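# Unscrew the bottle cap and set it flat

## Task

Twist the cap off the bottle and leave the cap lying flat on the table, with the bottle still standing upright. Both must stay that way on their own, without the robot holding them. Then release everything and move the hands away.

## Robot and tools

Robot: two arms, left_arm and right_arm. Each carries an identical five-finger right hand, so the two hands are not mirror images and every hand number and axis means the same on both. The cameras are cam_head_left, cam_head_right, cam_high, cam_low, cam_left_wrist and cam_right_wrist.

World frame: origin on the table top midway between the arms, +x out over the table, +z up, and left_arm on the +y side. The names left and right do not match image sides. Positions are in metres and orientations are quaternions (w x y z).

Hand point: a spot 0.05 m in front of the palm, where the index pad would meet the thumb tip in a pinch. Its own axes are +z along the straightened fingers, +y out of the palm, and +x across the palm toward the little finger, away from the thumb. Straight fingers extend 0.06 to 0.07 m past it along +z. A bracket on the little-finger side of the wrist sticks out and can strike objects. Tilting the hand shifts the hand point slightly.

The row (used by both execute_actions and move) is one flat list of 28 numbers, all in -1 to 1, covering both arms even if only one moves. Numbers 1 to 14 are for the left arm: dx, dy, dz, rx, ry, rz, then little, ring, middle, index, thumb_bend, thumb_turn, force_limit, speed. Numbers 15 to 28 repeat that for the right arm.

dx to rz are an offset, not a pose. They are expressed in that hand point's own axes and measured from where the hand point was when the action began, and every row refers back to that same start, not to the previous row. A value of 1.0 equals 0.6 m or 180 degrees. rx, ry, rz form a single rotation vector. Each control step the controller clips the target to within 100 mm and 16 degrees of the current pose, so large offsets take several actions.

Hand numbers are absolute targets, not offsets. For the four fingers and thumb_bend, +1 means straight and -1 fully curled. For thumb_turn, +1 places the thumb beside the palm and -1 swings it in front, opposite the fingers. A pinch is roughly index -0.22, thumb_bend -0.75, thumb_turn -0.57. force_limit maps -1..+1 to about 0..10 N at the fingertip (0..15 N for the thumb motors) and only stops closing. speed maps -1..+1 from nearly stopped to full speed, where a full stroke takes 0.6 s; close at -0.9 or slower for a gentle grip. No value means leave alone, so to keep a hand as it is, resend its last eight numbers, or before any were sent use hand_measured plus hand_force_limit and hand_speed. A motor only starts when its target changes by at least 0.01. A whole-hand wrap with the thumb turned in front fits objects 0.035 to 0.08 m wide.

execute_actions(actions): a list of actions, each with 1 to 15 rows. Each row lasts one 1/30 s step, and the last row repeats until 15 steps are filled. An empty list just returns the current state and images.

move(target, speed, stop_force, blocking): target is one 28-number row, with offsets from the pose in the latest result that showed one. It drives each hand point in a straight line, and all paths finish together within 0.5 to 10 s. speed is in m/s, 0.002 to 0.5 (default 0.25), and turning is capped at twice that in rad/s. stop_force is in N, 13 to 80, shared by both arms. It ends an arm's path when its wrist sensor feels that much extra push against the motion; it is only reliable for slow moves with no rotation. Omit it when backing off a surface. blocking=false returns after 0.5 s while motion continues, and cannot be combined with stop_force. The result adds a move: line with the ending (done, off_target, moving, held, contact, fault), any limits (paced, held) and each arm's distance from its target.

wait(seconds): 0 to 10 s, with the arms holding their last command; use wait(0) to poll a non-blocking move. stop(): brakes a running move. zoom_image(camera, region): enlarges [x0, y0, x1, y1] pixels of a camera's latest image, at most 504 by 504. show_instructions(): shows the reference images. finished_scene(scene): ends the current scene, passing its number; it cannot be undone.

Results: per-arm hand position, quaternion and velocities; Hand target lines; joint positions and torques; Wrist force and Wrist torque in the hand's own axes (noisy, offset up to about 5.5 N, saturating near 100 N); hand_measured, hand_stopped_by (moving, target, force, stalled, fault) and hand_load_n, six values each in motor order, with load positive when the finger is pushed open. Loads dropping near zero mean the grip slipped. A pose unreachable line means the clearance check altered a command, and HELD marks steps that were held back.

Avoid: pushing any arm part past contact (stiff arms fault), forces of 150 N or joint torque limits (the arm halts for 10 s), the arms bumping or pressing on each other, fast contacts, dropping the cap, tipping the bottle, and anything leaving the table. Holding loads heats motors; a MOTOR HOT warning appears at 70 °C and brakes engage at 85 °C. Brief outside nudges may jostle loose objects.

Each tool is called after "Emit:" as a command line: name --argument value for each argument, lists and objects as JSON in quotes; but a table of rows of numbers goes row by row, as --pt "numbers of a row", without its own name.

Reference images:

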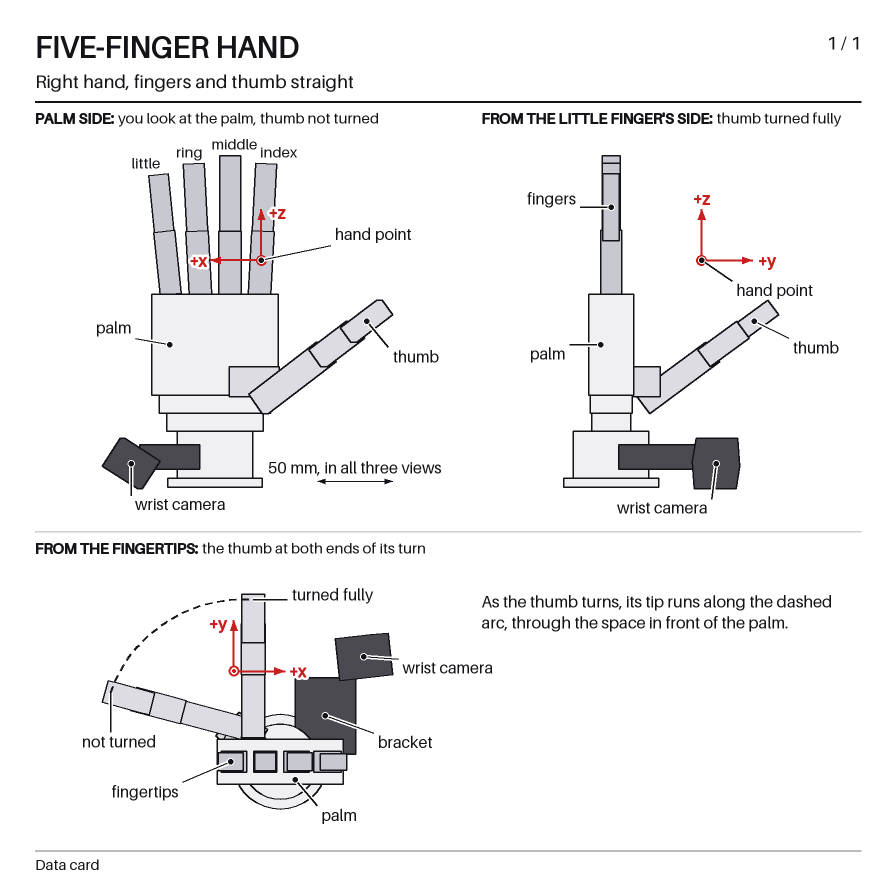

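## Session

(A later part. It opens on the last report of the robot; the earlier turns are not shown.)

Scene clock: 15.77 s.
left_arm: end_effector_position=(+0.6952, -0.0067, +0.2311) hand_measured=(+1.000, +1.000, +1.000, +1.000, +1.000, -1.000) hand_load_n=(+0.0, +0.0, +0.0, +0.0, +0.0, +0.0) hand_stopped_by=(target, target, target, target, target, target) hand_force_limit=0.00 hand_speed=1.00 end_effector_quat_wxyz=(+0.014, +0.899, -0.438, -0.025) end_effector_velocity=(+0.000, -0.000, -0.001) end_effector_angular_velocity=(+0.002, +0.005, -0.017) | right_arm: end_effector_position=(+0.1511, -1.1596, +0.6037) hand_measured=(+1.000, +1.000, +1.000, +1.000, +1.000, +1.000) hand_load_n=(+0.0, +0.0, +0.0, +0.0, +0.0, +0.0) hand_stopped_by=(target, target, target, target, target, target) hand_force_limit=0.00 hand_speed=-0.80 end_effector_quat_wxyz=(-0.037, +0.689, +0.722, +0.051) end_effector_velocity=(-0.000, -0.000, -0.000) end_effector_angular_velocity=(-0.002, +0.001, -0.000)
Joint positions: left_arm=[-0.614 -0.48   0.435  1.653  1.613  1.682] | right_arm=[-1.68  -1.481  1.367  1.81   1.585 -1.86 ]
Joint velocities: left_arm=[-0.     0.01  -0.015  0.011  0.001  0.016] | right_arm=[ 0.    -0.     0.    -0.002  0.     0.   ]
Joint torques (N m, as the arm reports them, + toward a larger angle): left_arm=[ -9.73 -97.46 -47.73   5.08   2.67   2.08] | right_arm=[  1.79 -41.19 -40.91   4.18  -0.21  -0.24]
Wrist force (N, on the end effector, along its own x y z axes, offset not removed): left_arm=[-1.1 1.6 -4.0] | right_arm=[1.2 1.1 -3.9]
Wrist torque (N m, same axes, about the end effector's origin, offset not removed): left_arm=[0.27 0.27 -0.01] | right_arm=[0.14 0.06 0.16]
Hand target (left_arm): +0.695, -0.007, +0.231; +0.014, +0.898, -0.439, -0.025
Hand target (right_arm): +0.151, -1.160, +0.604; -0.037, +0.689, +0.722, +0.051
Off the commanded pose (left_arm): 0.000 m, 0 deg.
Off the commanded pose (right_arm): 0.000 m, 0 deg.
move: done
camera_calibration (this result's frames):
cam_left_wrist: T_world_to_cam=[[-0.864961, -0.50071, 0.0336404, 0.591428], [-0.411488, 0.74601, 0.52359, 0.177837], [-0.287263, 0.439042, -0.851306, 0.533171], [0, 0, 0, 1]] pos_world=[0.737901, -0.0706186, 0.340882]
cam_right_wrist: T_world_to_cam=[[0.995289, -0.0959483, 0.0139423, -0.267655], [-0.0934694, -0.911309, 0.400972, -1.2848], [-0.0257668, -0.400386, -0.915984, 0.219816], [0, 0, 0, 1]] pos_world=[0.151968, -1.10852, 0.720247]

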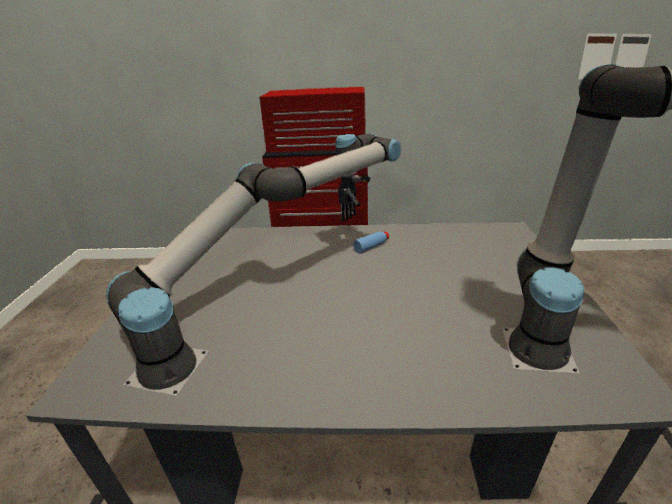

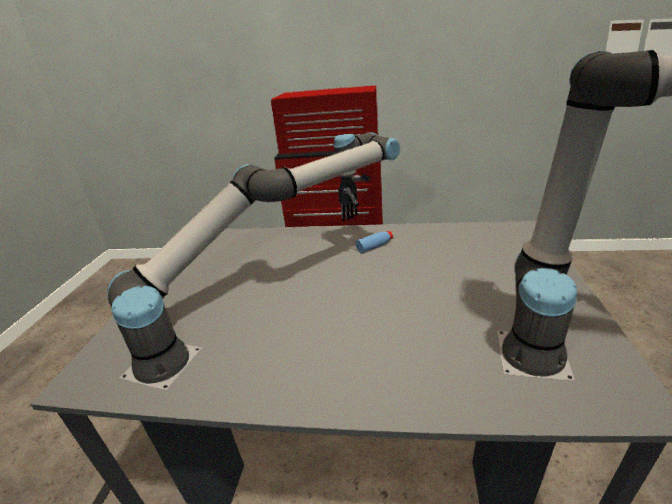

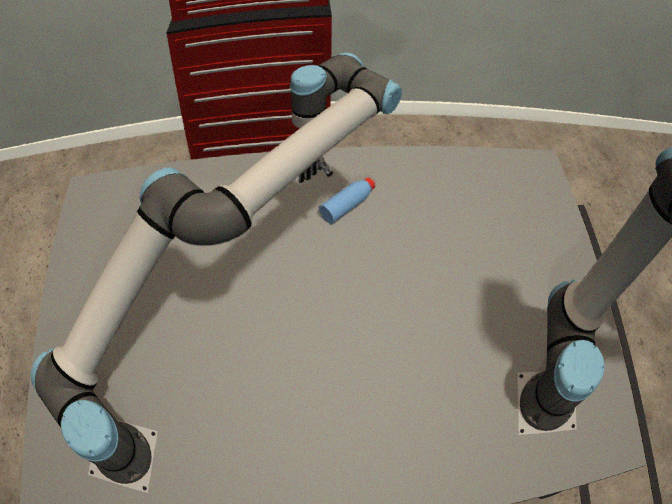

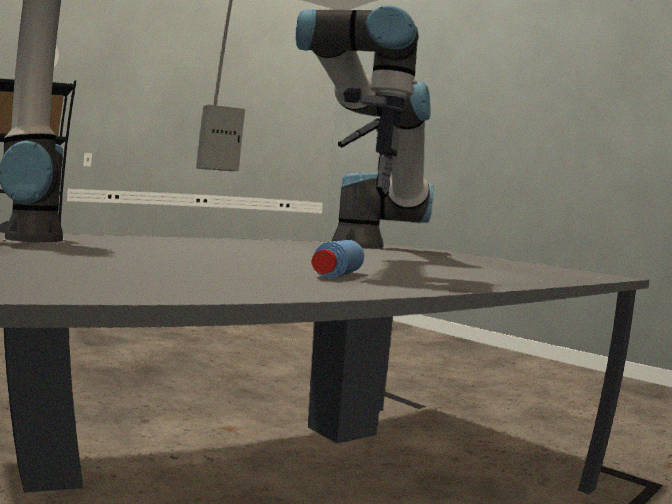

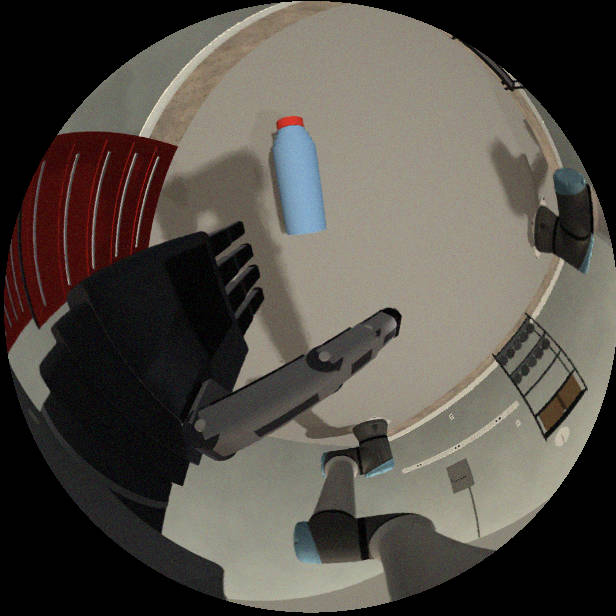

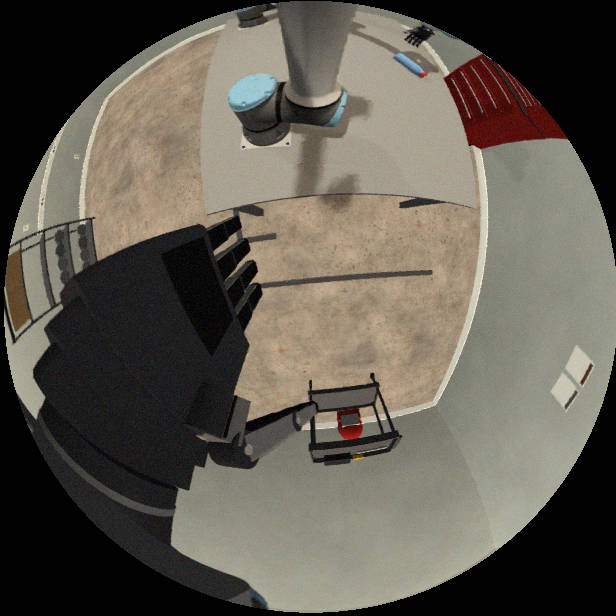

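Emit:
move --target '[0,0.03,0.18,0.3,0,0,1,1,1,1,1,-1,0,1, 0,0,0,0,0,0,1,1,1,1,1,1,0,-0.8]' --speed 0.3

Scene clock: 18.67 s.
left_arm: end_effector_position=(+0.6750, -0.0181, +0.1244) hand_measured=(+1.000, +1.000, +1.000, +1.000, +1.000, -1.000) hand_load_n=(+0.0, +0.0, +0.0, +0.0, +0.0, +0.0) hand_stopped_by=(target, target, target, target, target, target) hand_force_limit=0.00 hand_speed=1.00 end_effector_quat_wxyz=(-0.395, +0.807, -0.402, +0.177) end_effector_velocity=(-0.000, -0.000, -0.002) end_effector_angular_velocity=(+0.008, -0.012, +0.003) | right_arm: end_effector_position=(+0.1511, -1.1596, +0.6037) hand_measured=(+1.000, +1.000, +1.000, +1.000, +1.000, +1.000) hand_load_n=(+0.0, +0.0, +0.0, +0.0, +0.0, +0.0) hand_stopped_by=(target, target, target, target, target, target) hand_force_limit=0.00 hand_speed=-0.80 end_effector_quat_wxyz=(-0.037, +0.689, +0.722, +0.051) end_effector_velocity=(+0.000, +0.001, -0.000) end_effector_angular_velocity=(+0.002, -0.000, -0.000)
Joint positions: left_arm=[-0.889 -0.543  0.877  1.466  0.698  1.316] | right_arm=[-1.68  -1.481  1.367  1.81   1.585 -1.86 ]
Joint velocities: left_arm=[-0.003  0.003  0.004  0.005 -0.013 -0.014] | right_arm=[-0.    -0.     0.001  0.001  0.     0.   ]
Joint torques (N m, as the arm reports them, + toward a larger angle): left_arm=[-10.73 -93.3  -26.88   5.81  -4.45  -2.04] | right_arm=[  1.53 -41.85 -40.61   4.46  -0.1   -0.61]
Wrist force (N, on the end effector, along its own x y z axes, offset not removed): left_arm=[1.5 0.9 -2.4] | right_arm=[-2.1 0.6 0.8]
Wrist torque (N m, same axes, about the end effector's origin, offset not removed): left_arm=[0.07 -0.25 0.19] | right_arm=[-0.05 0.39 -0.13]
Hand target (left_arm): +0.675, -0.018, +0.124; -0.396, +0.807, -0.401, +0.177
Hand target (right_arm): +0.151, -1.160, +0.604; -0.037, +0.689, +0.722, +0.051
Off the commanded pose (left_arm): 0.000 m, 0 deg.
Off the commanded pose (right_arm): 0.000 m, 0 deg.
move: done
camera_calibration (this result's frames):
cam_left_wrist: T_world_to_cam=[[-0.579192, -0.244232, -0.777745, 0.484516], [-0.772644, 0.468667, 0.42822, 0.484463], [0.259918, 0.848942, -0.460152, 0.0309701], [0, 0, 0, 1]] pos_world=[0.646895, -0.135009, 0.183624]
cam_right_wrist: T_world_to_cam=[[0.995289, -0.0959482, 0.0139424, -0.267655], [-0.0934693, -0.911309, 0.400972, -1.2848], [-0.0257668, -0.400386, -0.915984, 0.219816], [0, 0, 0, 1]] pos_world=[0.151968, -1.10852, 0.720247]

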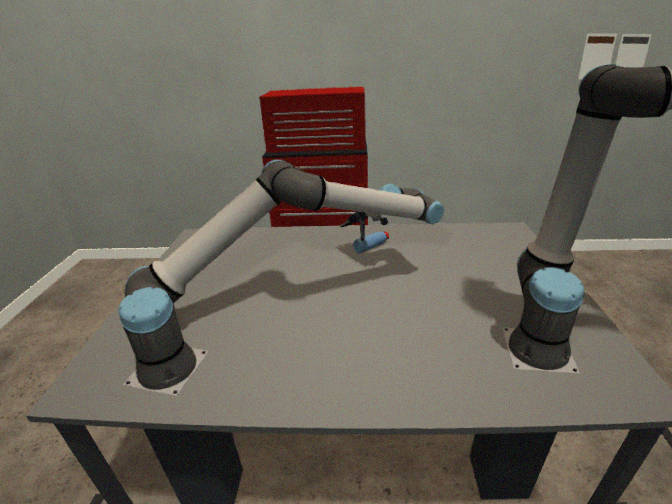

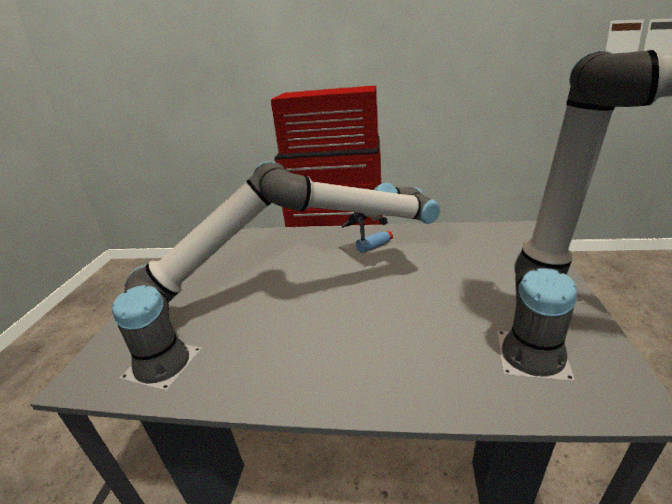

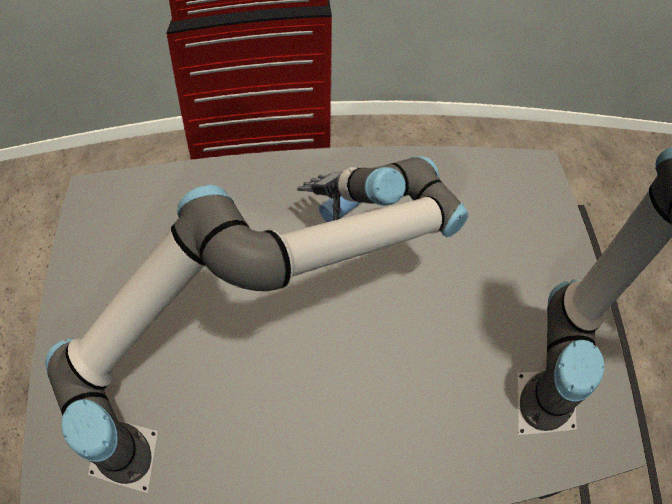

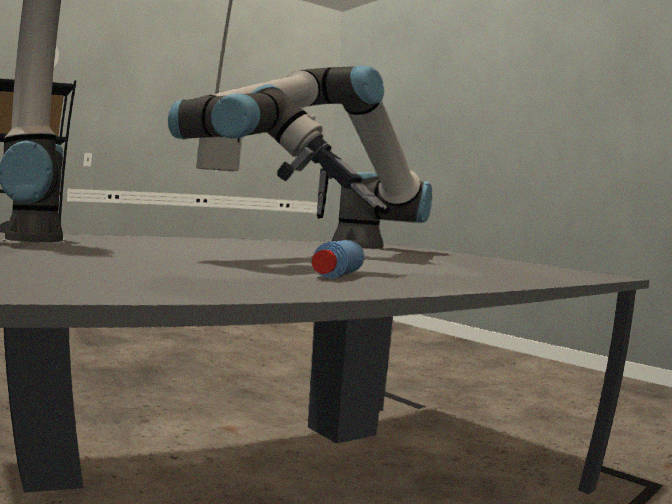

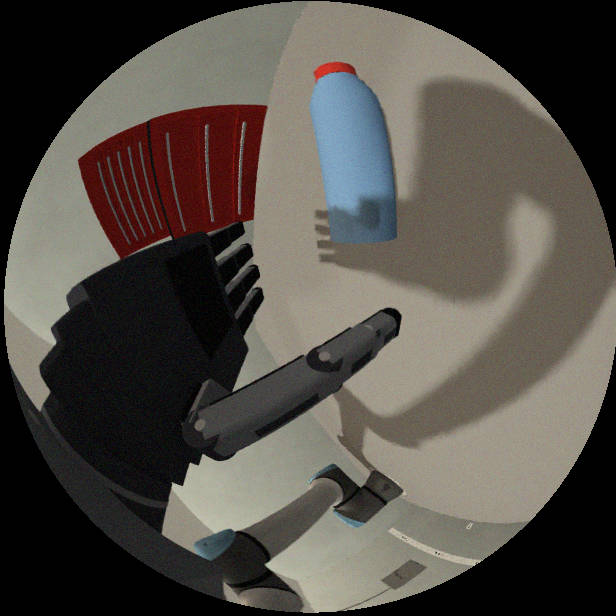

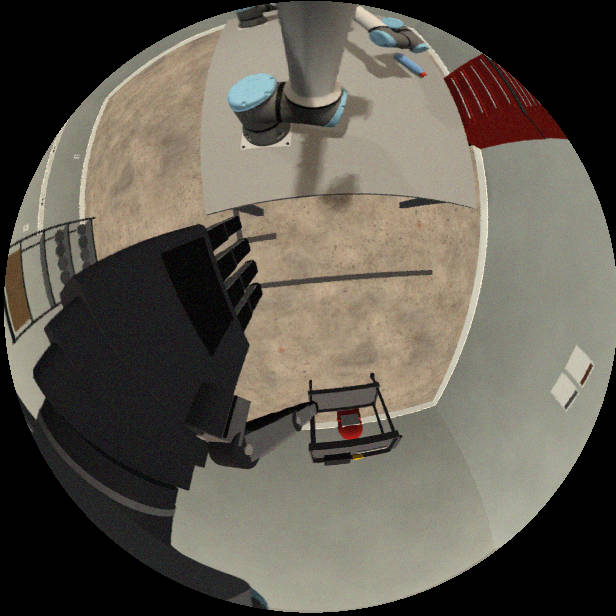

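Emit:
move --target '[0.05,0.13,0.06,0,0,0,1,1,1,1,1,-1,0,1, 0,0,0,0,0,0,1,1,1,1,1,1,0,-0.8]' --speed 0.08 --stop_force 20

Scene clock: 21.60 s.
left_arm: end_effector_position=(+0.6753, -0.0523, +0.0405) hand_measured=(+1.000, +1.000, +1.000, +1.000, +1.000, -1.000) hand_load_n=(+0.0, +0.0, +0.0, +0.0, +0.0, +0.0) hand_stopped_by=(target, target, target, target, target, target) hand_force_limit=0.00 hand_speed=1.00 end_effector_quat_wxyz=(-0.395, +0.807, -0.402, +0.177) end_effector_velocity=(-0.000, -0.001, -0.002) end_effector_angular_velocity=(+0.003, +0.002, -0.000) | right_arm: end_effector_position=(+0.1511, -1.1596, +0.6037) hand_measured=(+1.000, +1.000, +1.000, +1.000, +1.000, +1.000) hand_load_n=(+0.0, +0.0, +0.0, +0.0, +0.0, +0.0) hand_stopped_by=(target, target, target, target, target, target) hand_force_limit=0.00 hand_speed=-0.80 end_effector_quat_wxyz=(-0.037, +0.689, +0.722, +0.051) end_effector_velocity=(-0.000, +0.000, +0.002) end_effector_angular_velocity=(-0.005, +0.001, -0.000)
Joint positions: left_arm=[-0.905 -0.422  0.794  1.447  0.702  1.291] | right_arm=[-1.68  -1.481  1.367  1.81   1.585 -1.86 ]
Joint velocities: left_arm=[-0.001  0.004 -0.004  0.004  0.001 -0.001] | right_arm=[-0.    -0.002 -0.002 -0.002  0.    -0.   ]
Joint torques (N m, as the arm reports them, + toward a larger angle): left_arm=[-11.66 -96.7  -43.39   5.4    1.16  -1.98] | right_arm=[  2.28 -43.14 -39.63   4.57  -0.37  -0.13]
Wrist force (N, on the end effector, along its own x y z axes, offset not removed): left_arm=[0.8 -0.3 -2.1] | right_arm=[-0.2 -4.7 -2.8]
Wrist torque (N m, same axes, about the end effector's origin, offset not removed): left_arm=[-0.03 -0.16 0.00] | right_arm=[-0.80 0.35 -0.31]
Hand target (left_arm): +0.675, -0.052, +0.040; -0.395, +0.807, -0.402, +0.177
Hand target (right_arm): +0.151, -1.160, +0.604; -0.037, +0.689, +0.722, +0.051
Off the commanded pose (left_arm): 0.000 m, 0 deg.
Off the commanded pose (right_arm): 0.000 m, 0 deg.
move: done
camera_calibration (this result's frames):
cam_left_wrist: T_world_to_cam=[[-0.579105, -0.244387, -0.777762, 0.411006], [-0.772683, 0.468781, 0.428024, 0.536774], [0.259997, 0.848834, -0.460307, 0.0212398], [0, 0, 0, 1]] pos_world=[0.64725, -0.169214, 0.0996894]
cam_right_wrist: T_world_to_cam=[[0.995289, -0.0959483, 0.0139423, -0.267655], [-0.0934694, -0.911309, 0.400972, -1.2848], [-0.0257668, -0.400386, -0.915984, 0.219816], [0, 0, 0, 1]] pos_world=[0.151968, -1.10852, 0.720247]

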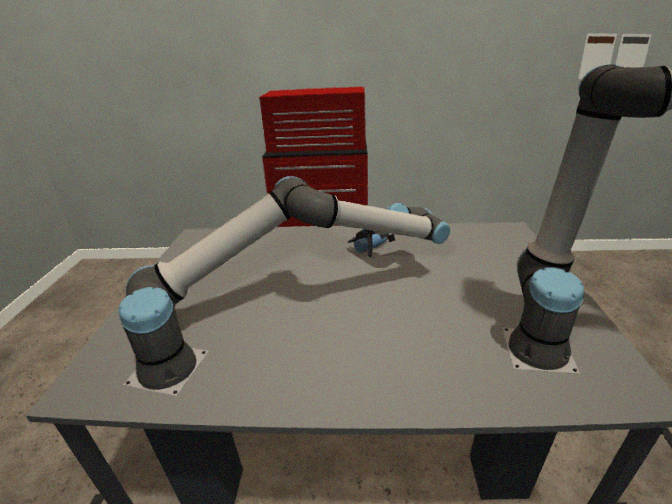

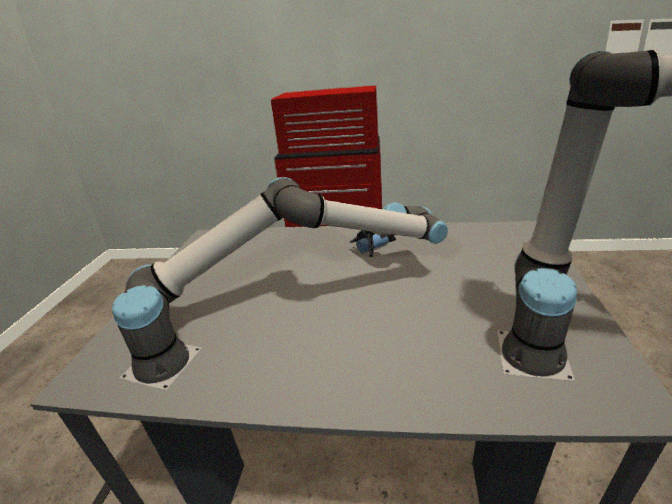

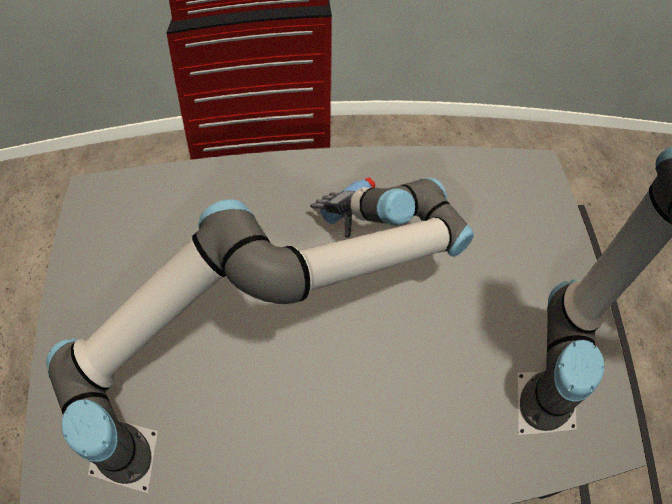

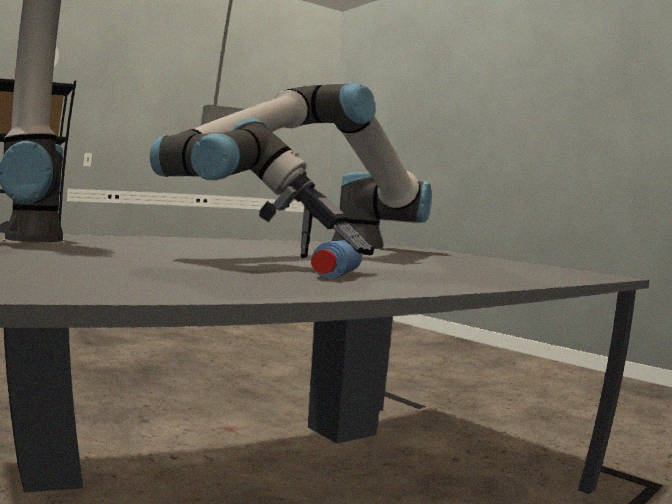

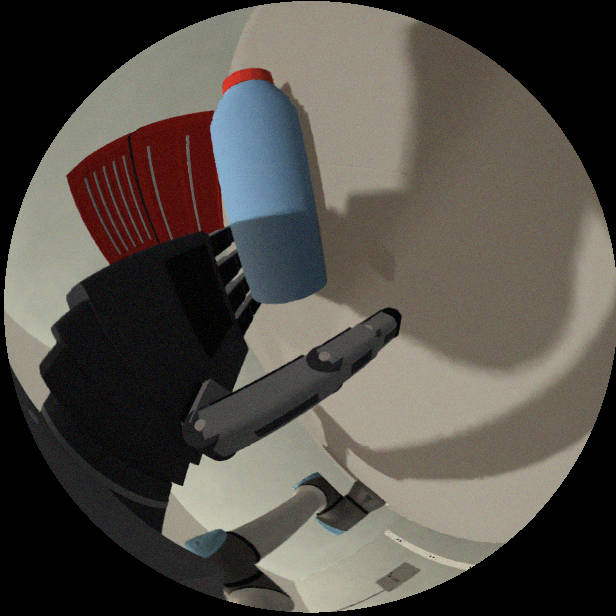

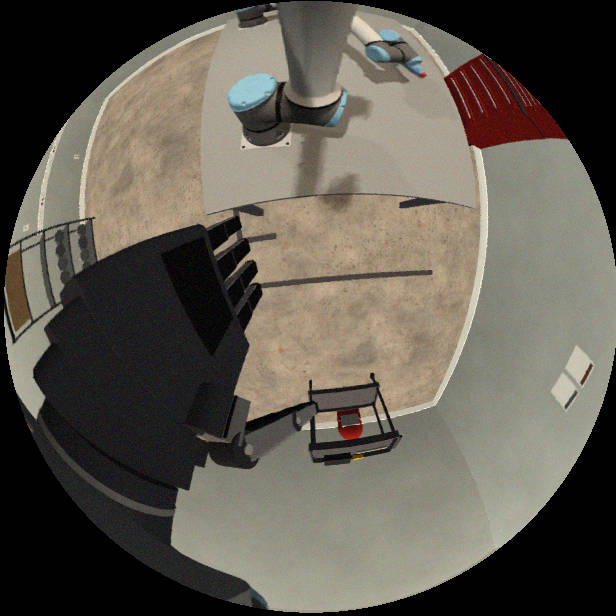

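Emit:
move --target '[0.07,0,0.03,0,0,0,1,1,1,1,1,-1,0,1, 0,0,0,0,0,0,1,1,1,1,1,1,0,-0.8]' --speed 0.08 --stop_force 20

Emit:
move --target '[0,0,0,0,0,0,-1,-1,-1,-1,-1,-1,0.6,0, 0,0,0,0,0,0,1,1,1,1,1,1,0,-0.8]'

Scene clock: 22.80 s.
left_arm: end_effector_position=(+0.7117, -0.0763, +0.0280) hand_measured=(+1.000, +1.000, +1.000, +1.000, +1.000, -1.000) hand_load_n=(+0.0, +0.0, +0.0, +0.0, +0.0, +0.0) hand_stopped_by=(target, target, target, target, target, target) hand_force_limit=0.00 hand_speed=1.00 end_effector_quat_wxyz=(-0.395, +0.807, -0.402, +0.177) end_effector_velocity=(+0.003, -0.001, -0.000) end_effector_angular_velocity=(+0.001, +0.001, +0.002) | right_arm: end_effector_position=(+0.1511, -1.1596, +0.6037) hand_measured=(+1.000, +1.000, +1.000, +1.000, +1.000, +1.000) hand_load_n=(+0.0, +0.0, +0.0, +0.0, +0.0, +0.0) hand_stopped_by=(target, target, target, target, target, target) hand_force_limit=0.00 hand_speed=-0.80 end_effector_quat_wxyz=(-0.037, +0.689, +0.722, +0.051) end_effector_velocity=(-0.000, -0.001, -0.001) end_effector_angular_velocity=(+0.002, -0.001, -0.000)
Joint positions: left_arm=[-0.884 -0.31   0.582  1.522  0.697  1.323] | right_arm=[-1.68  -1.481  1.367  1.81   1.585 -1.86 ]
Joint velocities: left_arm=[ 0.002  0.01  -0.02   0.012 -0.     0.   ] | right_arm=[-0.     0.002  0.001 -0.001 -0.    -0.   ]
Joint torques (N m, as the arm reports them, + toward a larger angle): left_arm=[   9.63 -100.54  -45.33    5.26    0.2     0.92] | right_arm=[  2.48 -41.53 -39.61   4.38  -0.39  -0.07]
Wrist force (N, on the end effector, along its own x y z axes, offset not removed): left_arm=[0.0 0.6 -1.2] | right_arm=[-2.5 -1.9 1.7]
Wrist torque (N m, same axes, about the end effector's origin, offset not removed): left_arm=[0.06 0.01 0.05] | right_arm=[-0.46 0.43 -0.14]
Hand target (left_arm): +0.712, -0.077, +0.028; -0.395, +0.807, -0.402, +0.177
Hand target (right_arm): +0.151, -1.160, +0.604; -0.037, +0.689, +0.722, +0.051
Off the commanded pose (left_arm): 0.000 m, 0 deg.
Off the commanded pose (right_arm): 0.000 m, 0 deg.
move: done
camera_calibration (this result's frames):
cam_left_wrist: T_world_to_cam=[[-0.578931, -0.244311, -0.777915, 0.416393], [-0.772694, 0.469016, 0.427747, 0.58156], [0.260351, 0.848726, -0.460305, 0.0261338], [0, 0, 0, 1]] pos_world=[0.683627, -0.193212, 0.0871873]
cam_right_wrist: T_world_to_cam=[[0.995289, -0.095948, 0.0139424, -0.267654], [-0.0934692, -0.911309, 0.400972, -1.2848], [-0.0257667, -0.400386, -0.915984, 0.219815], [0, 0, 0, 1]] pos_world=[0.151968, -1.10852, 0.720247]

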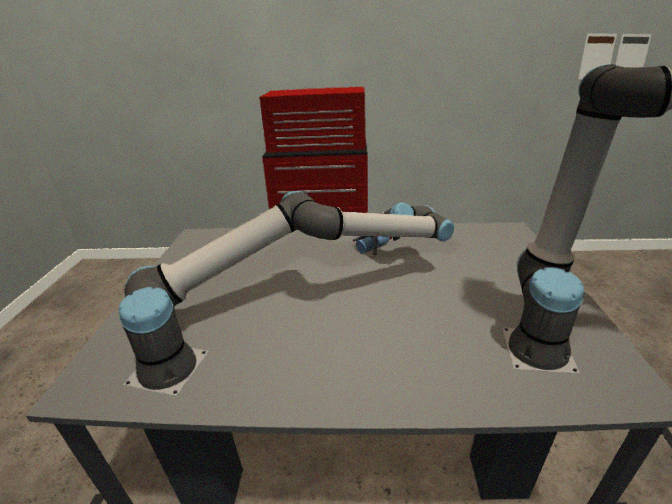

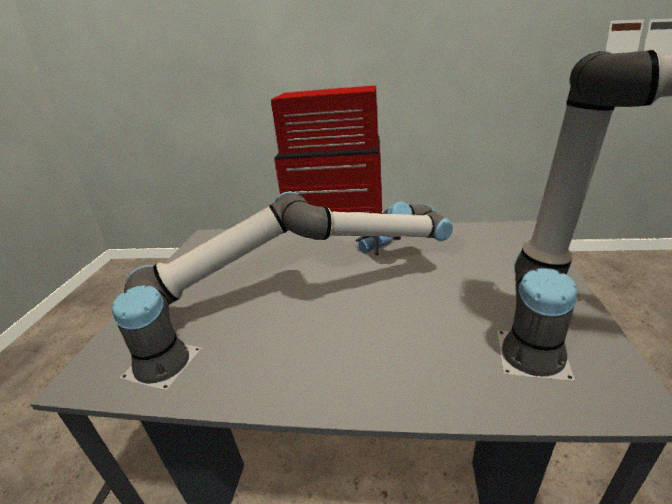

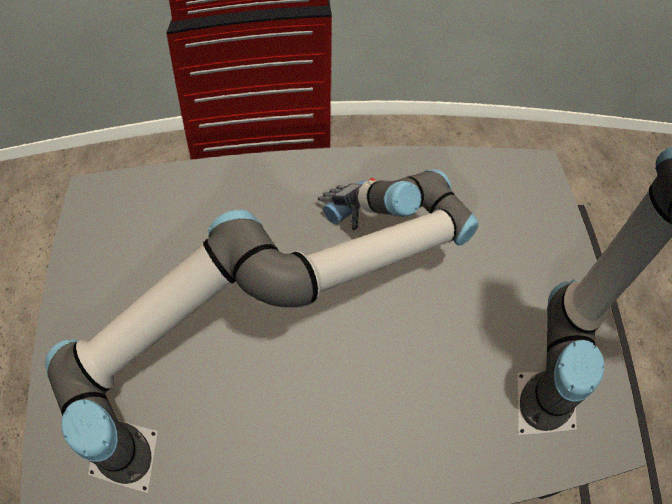

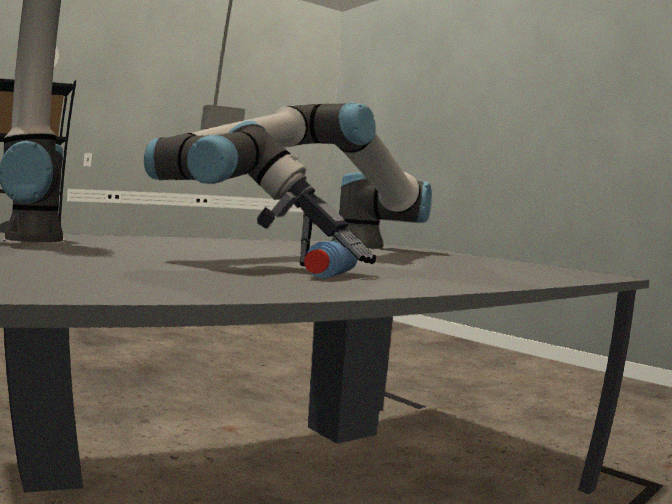

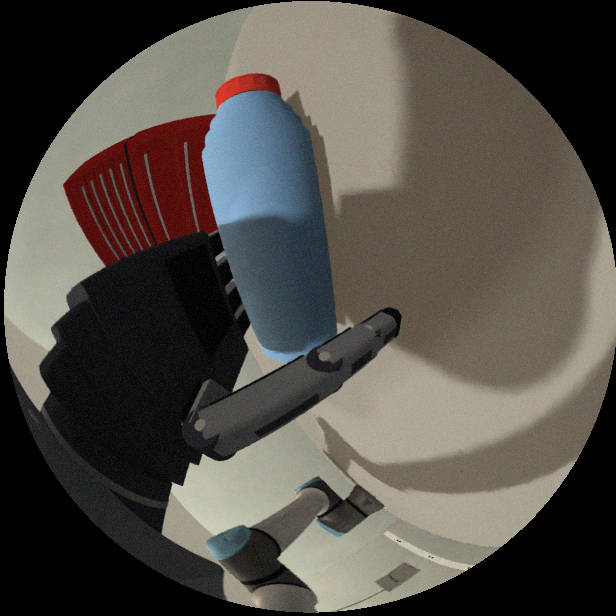

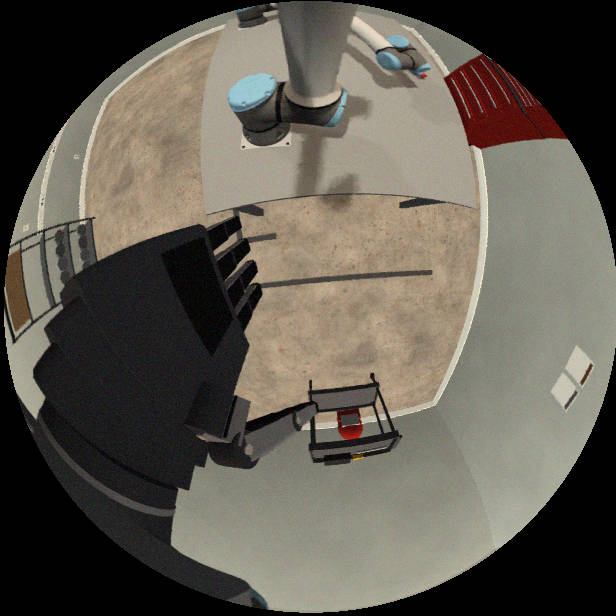

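Scene clock: 23.63 s.
left_arm: end_effector_position=(+0.7118, -0.0763, +0.0280) hand_measured=(+0.086, +0.124, +0.144, +0.174, +0.518, -0.998) hand_load_n=(+14.0, +7.0, +7.5, +3.5, +26.0, +18.0) hand_stopped_by=(force, force, force, force, force, target) hand_force_limit=0.60 hand_speed=0.00 end_effector_quat_wxyz=(-0.395, +0.807, -0.402, +0.177) end_effector_velocity=(-0.000, +0.000, +0.001) end_effector_angular_velocity=(-0.000, -0.000, +0.000) | right_arm: end_effector_position=(+0.1511, -1.1596, +0.6037) hand_measured=(+1.000, +1.000, +1.000, +1.000, +1.000, +1.000) hand_load_n=(+0.0, +0.0, +0.0, +0.0, +0.0, +0.0) hand_stopped_by=(target, target, target, target, target, target) hand_force_limit=0.00 hand_speed=-0.80 end_effector_quat_wxyz=(-0.037, +0.689, +0.722, +0.051) end_effector_velocity=(-0.000, -0.000, -0.000) end_effector_angular_velocity=(+0.000, +0.000, -0.000)
Joint positions: left_arm=[-0.884 -0.31   0.582  1.522  0.697  1.323] | right_arm=[-1.68  -1.481  1.367  1.81   1.585 -1.86 ]
Joint velocities: left_arm=[ 0.    -0.001  0.     0.     0.    -0.   ] | right_arm=[-0.     0.     0.    -0.001  0.    -0.   ]
Joint torques (N m, as the arm reports them, + toward a larger angle): left_arm=[  -2.12 -117.42  -27.67    1.68    0.84    0.61] | right_arm=[  1.34 -42.58 -39.37   4.55  -0.23  -0.46]
Wrist force (N, on the end effector, along its own x y z axes, offset not removed): left_arm=[0.5 0.7 -3.1] | right_arm=[1.7 0.2 5.9]
Wrist torque (N m, same axes, about the end effector's origin, offset not removed): left_arm=[0.30 -0.04 0.19] | right_arm=[-0.38 -0.27 0.25]
Hand target (left_arm): +0.712, -0.076, +0.028; -0.395, +0.807, -0.402, +0.177
Hand target (right_arm): +0.151, -1.160, +0.604; -0.037, +0.689, +0.722, +0.051
Off the commanded pose (left_arm): 0.000 m, 0 deg.
Off the commanded pose (right_arm): 0.000 m, 0 deg.
move: done
camera_calibration (this result's frames):
cam_left_wrist: T_world_to_cam=[[-0.578924, -0.244329, -0.777914, 0.416416], [-0.772712, 0.46898, 0.427755, 0.581574], [0.260313, 0.848741, -0.460299, 0.0261294], [0, 0, 0, 1]] pos_world=[0.683661, -0.193181, 0.087192]
cam_right_wrist: T_world_to_cam=[[0.995289, -0.0959482, 0.0139423, -0.267655], [-0.0934694, -0.911309, 0.400972, -1.2848], [-0.0257668, -0.400386, -0.915984, 0.219816], [0, 0, 0, 1]] pos_world=[0.151968, -1.10852, 0.720247]

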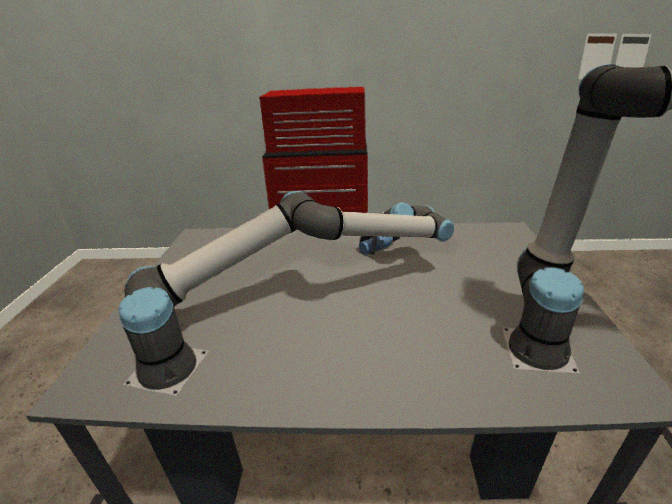

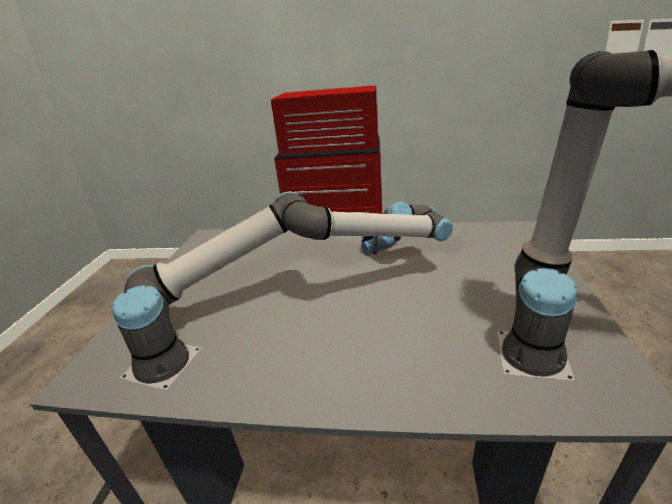

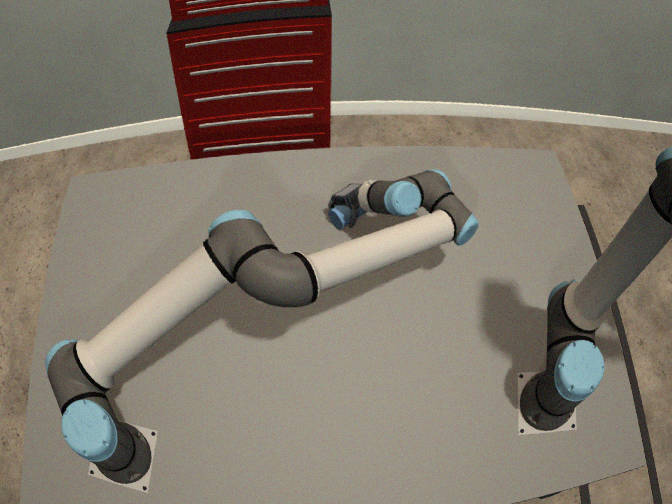

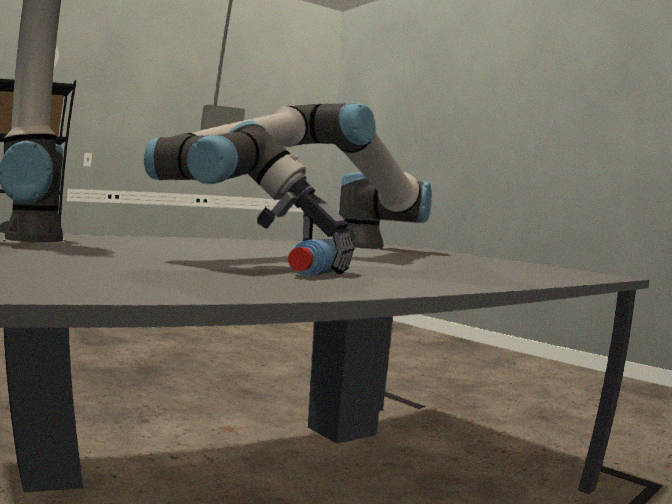

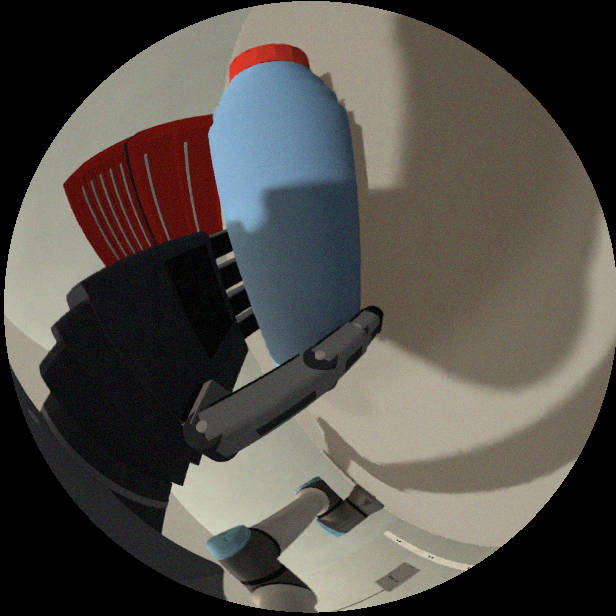

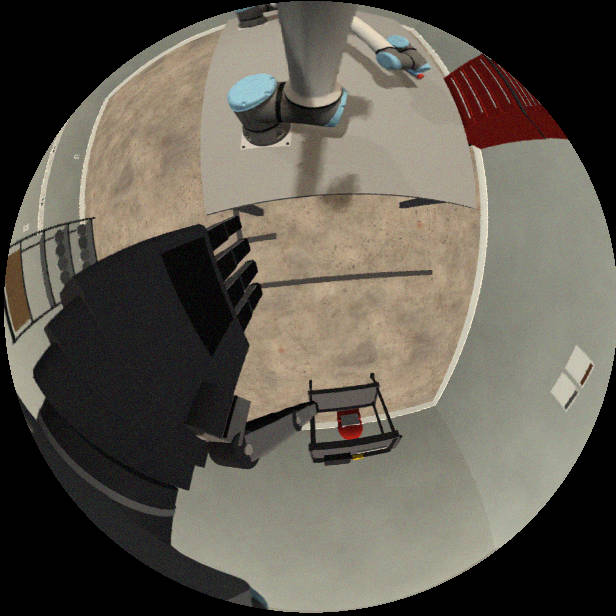

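Emit:
move --target '[-0.49,-0.175,-0.47,0,0.285,-0.41,-1,-1,-1,-1,-1,-1,0.6,0, 0,0,0,0,0,0,1,1,1,1,1,1,0,-0.8]' --speed 0.25

Scene clock: 27.67 s.
left_arm: end_effector_position=(+0.4158, +0.0545, +0.2955) hand_measured=(+0.086, +0.124, +0.144, +0.176, +0.518, -0.998) hand_load_n=(+14.0, +6.5, +7.5, +3.5, +25.5, +18.5) hand_stopped_by=(force, force, force, force, force, target) hand_force_limit=0.60 hand_speed=0.00 end_effector_quat_wxyz=(-0.005, +0.732, +0.014, +0.681) end_effector_velocity=(-0.002, +0.001, +0.001) end_effector_angular_velocity=(-0.006, +0.004, +0.021) | right_arm: end_effector_position=(+0.1511, -1.1596, +0.6037) hand_measured=(+1.000, +1.000, +1.000, +1.000, +1.000, +1.000) hand_load_n=(+0.0, +0.0, +0.0, +0.0, +0.0, +0.0) hand_stopped_by=(target, target, target, target, target, target) hand_force_limit=0.00 hand_speed=-0.80 end_effector_quat_wxyz=(-0.037, +0.689, +0.722, +0.051) end_effector_velocity=(+0.000, +0.001, +0.000) end_effector_angular_velocity=(-0.000, +0.000, -0.000)
Joint positions: left_arm=[-1.349 -1.239  2.001  0.636  0.074  0.16 ] | right_arm=[-1.68  -1.481  1.367  1.81   1.585 -1.86 ]
Joint velocities: left_arm=[-0.006  0.064  0.004  0.295 -0.    -0.369] | right_arm=[-0.    -0.001  0.001  0.     0.    -0.   ]
Joint torques (N m, as the arm reports them, + toward a larger angle): left_arm=[-10.58 -43.8  -19.6    6.63  -3.8   -2.79] | right_arm=[  1.16 -42.25 -40.59   4.57  -0.06  -0.34]
Wrist force (N, on the end effector, along its own x y z axes, offset not removed): left_arm=[-2.7 -0.9 -2.6] | right_arm=[0.6 -1.3 -0.9]
Wrist torque (N m, same axes, about the end effector's origin, offset not removed): left_arm=[-0.14 0.47 -0.11] | right_arm=[-0.38 0.02 0.27]
Hand target (left_arm): +0.416, +0.055, +0.296; -0.006, +0.732, +0.016, +0.681
Hand target (right_arm): +0.151, -1.160, +0.604; -0.037, +0.689, +0.722, +0.051
Off the commanded pose (left_arm): 0.001 m, 2 deg.
Off the commanded pose (right_arm): 0.000 m, 0 deg.
move: done
camera_calibration (this result's frames):
cam_left_wrist: T_world_to_cam=[[0.0339616, -0.991231, -0.127705, 0.0788529], [-0.564986, 0.0863599, -0.820569, 0.480499], [0.824401, 0.100019, -0.557098, -0.0497953], [0, 0, 0, 1]] pos_world=[0.309848, 0.041646, 0.376611]
cam_right_wrist: T_world_to_cam=[[0.995289, -0.0959481, 0.0139424, -0.267654], [-0.0934693, -0.911309, 0.400972, -1.2848], [-0.0257667, -0.400386, -0.915984, 0.219815], [0, 0, 0, 1]] pos_world=[0.151968, -1.10852, 0.720247]

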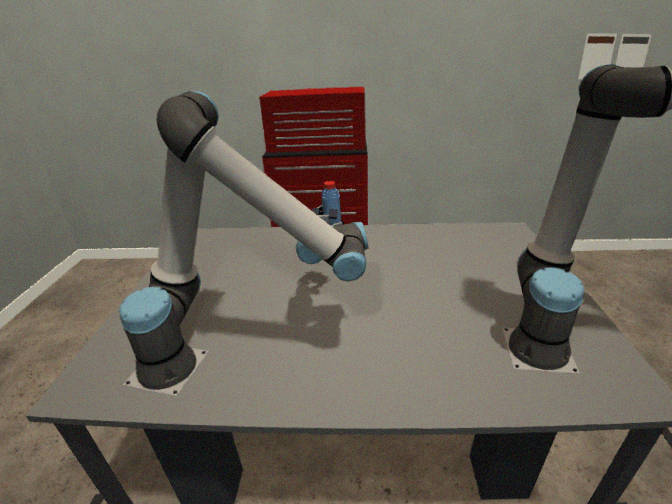

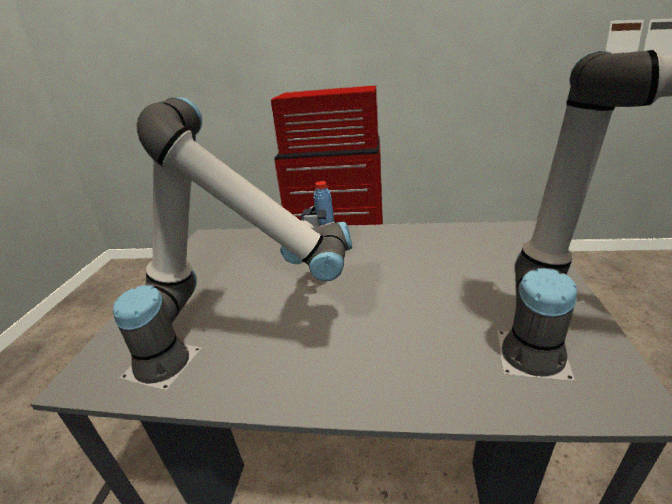

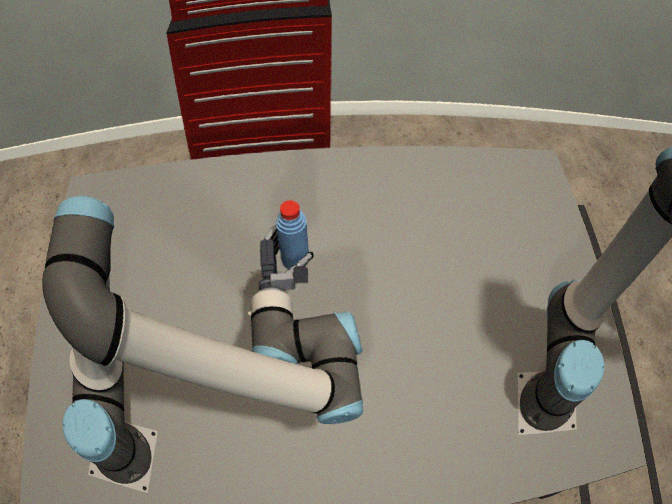

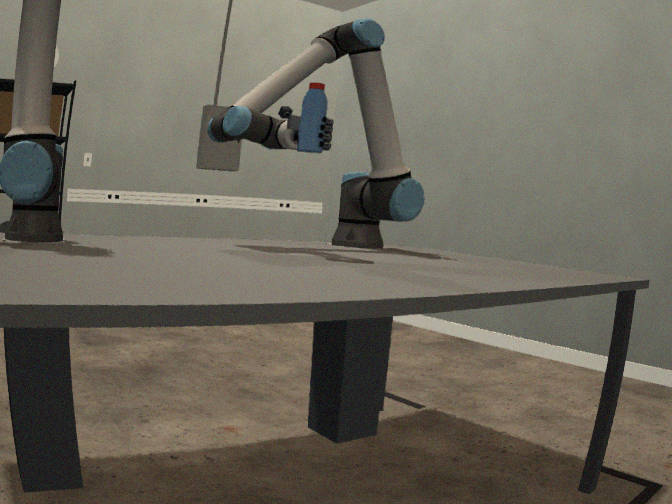

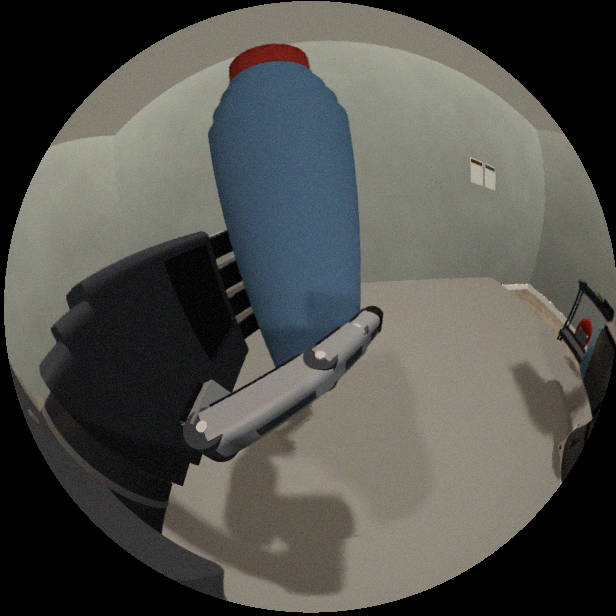

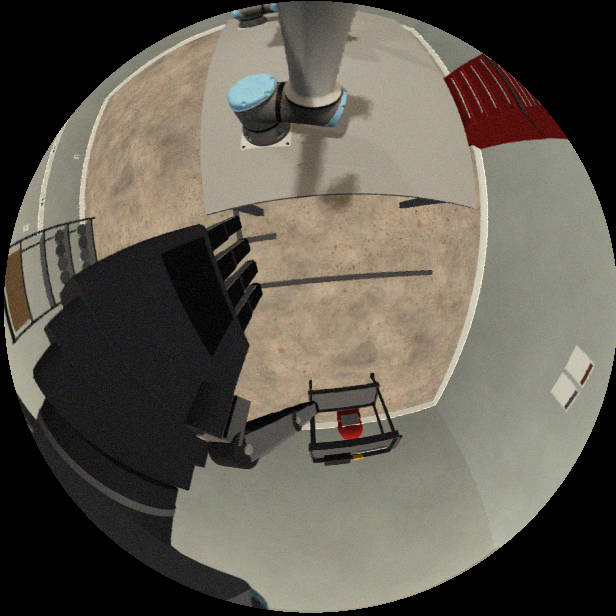

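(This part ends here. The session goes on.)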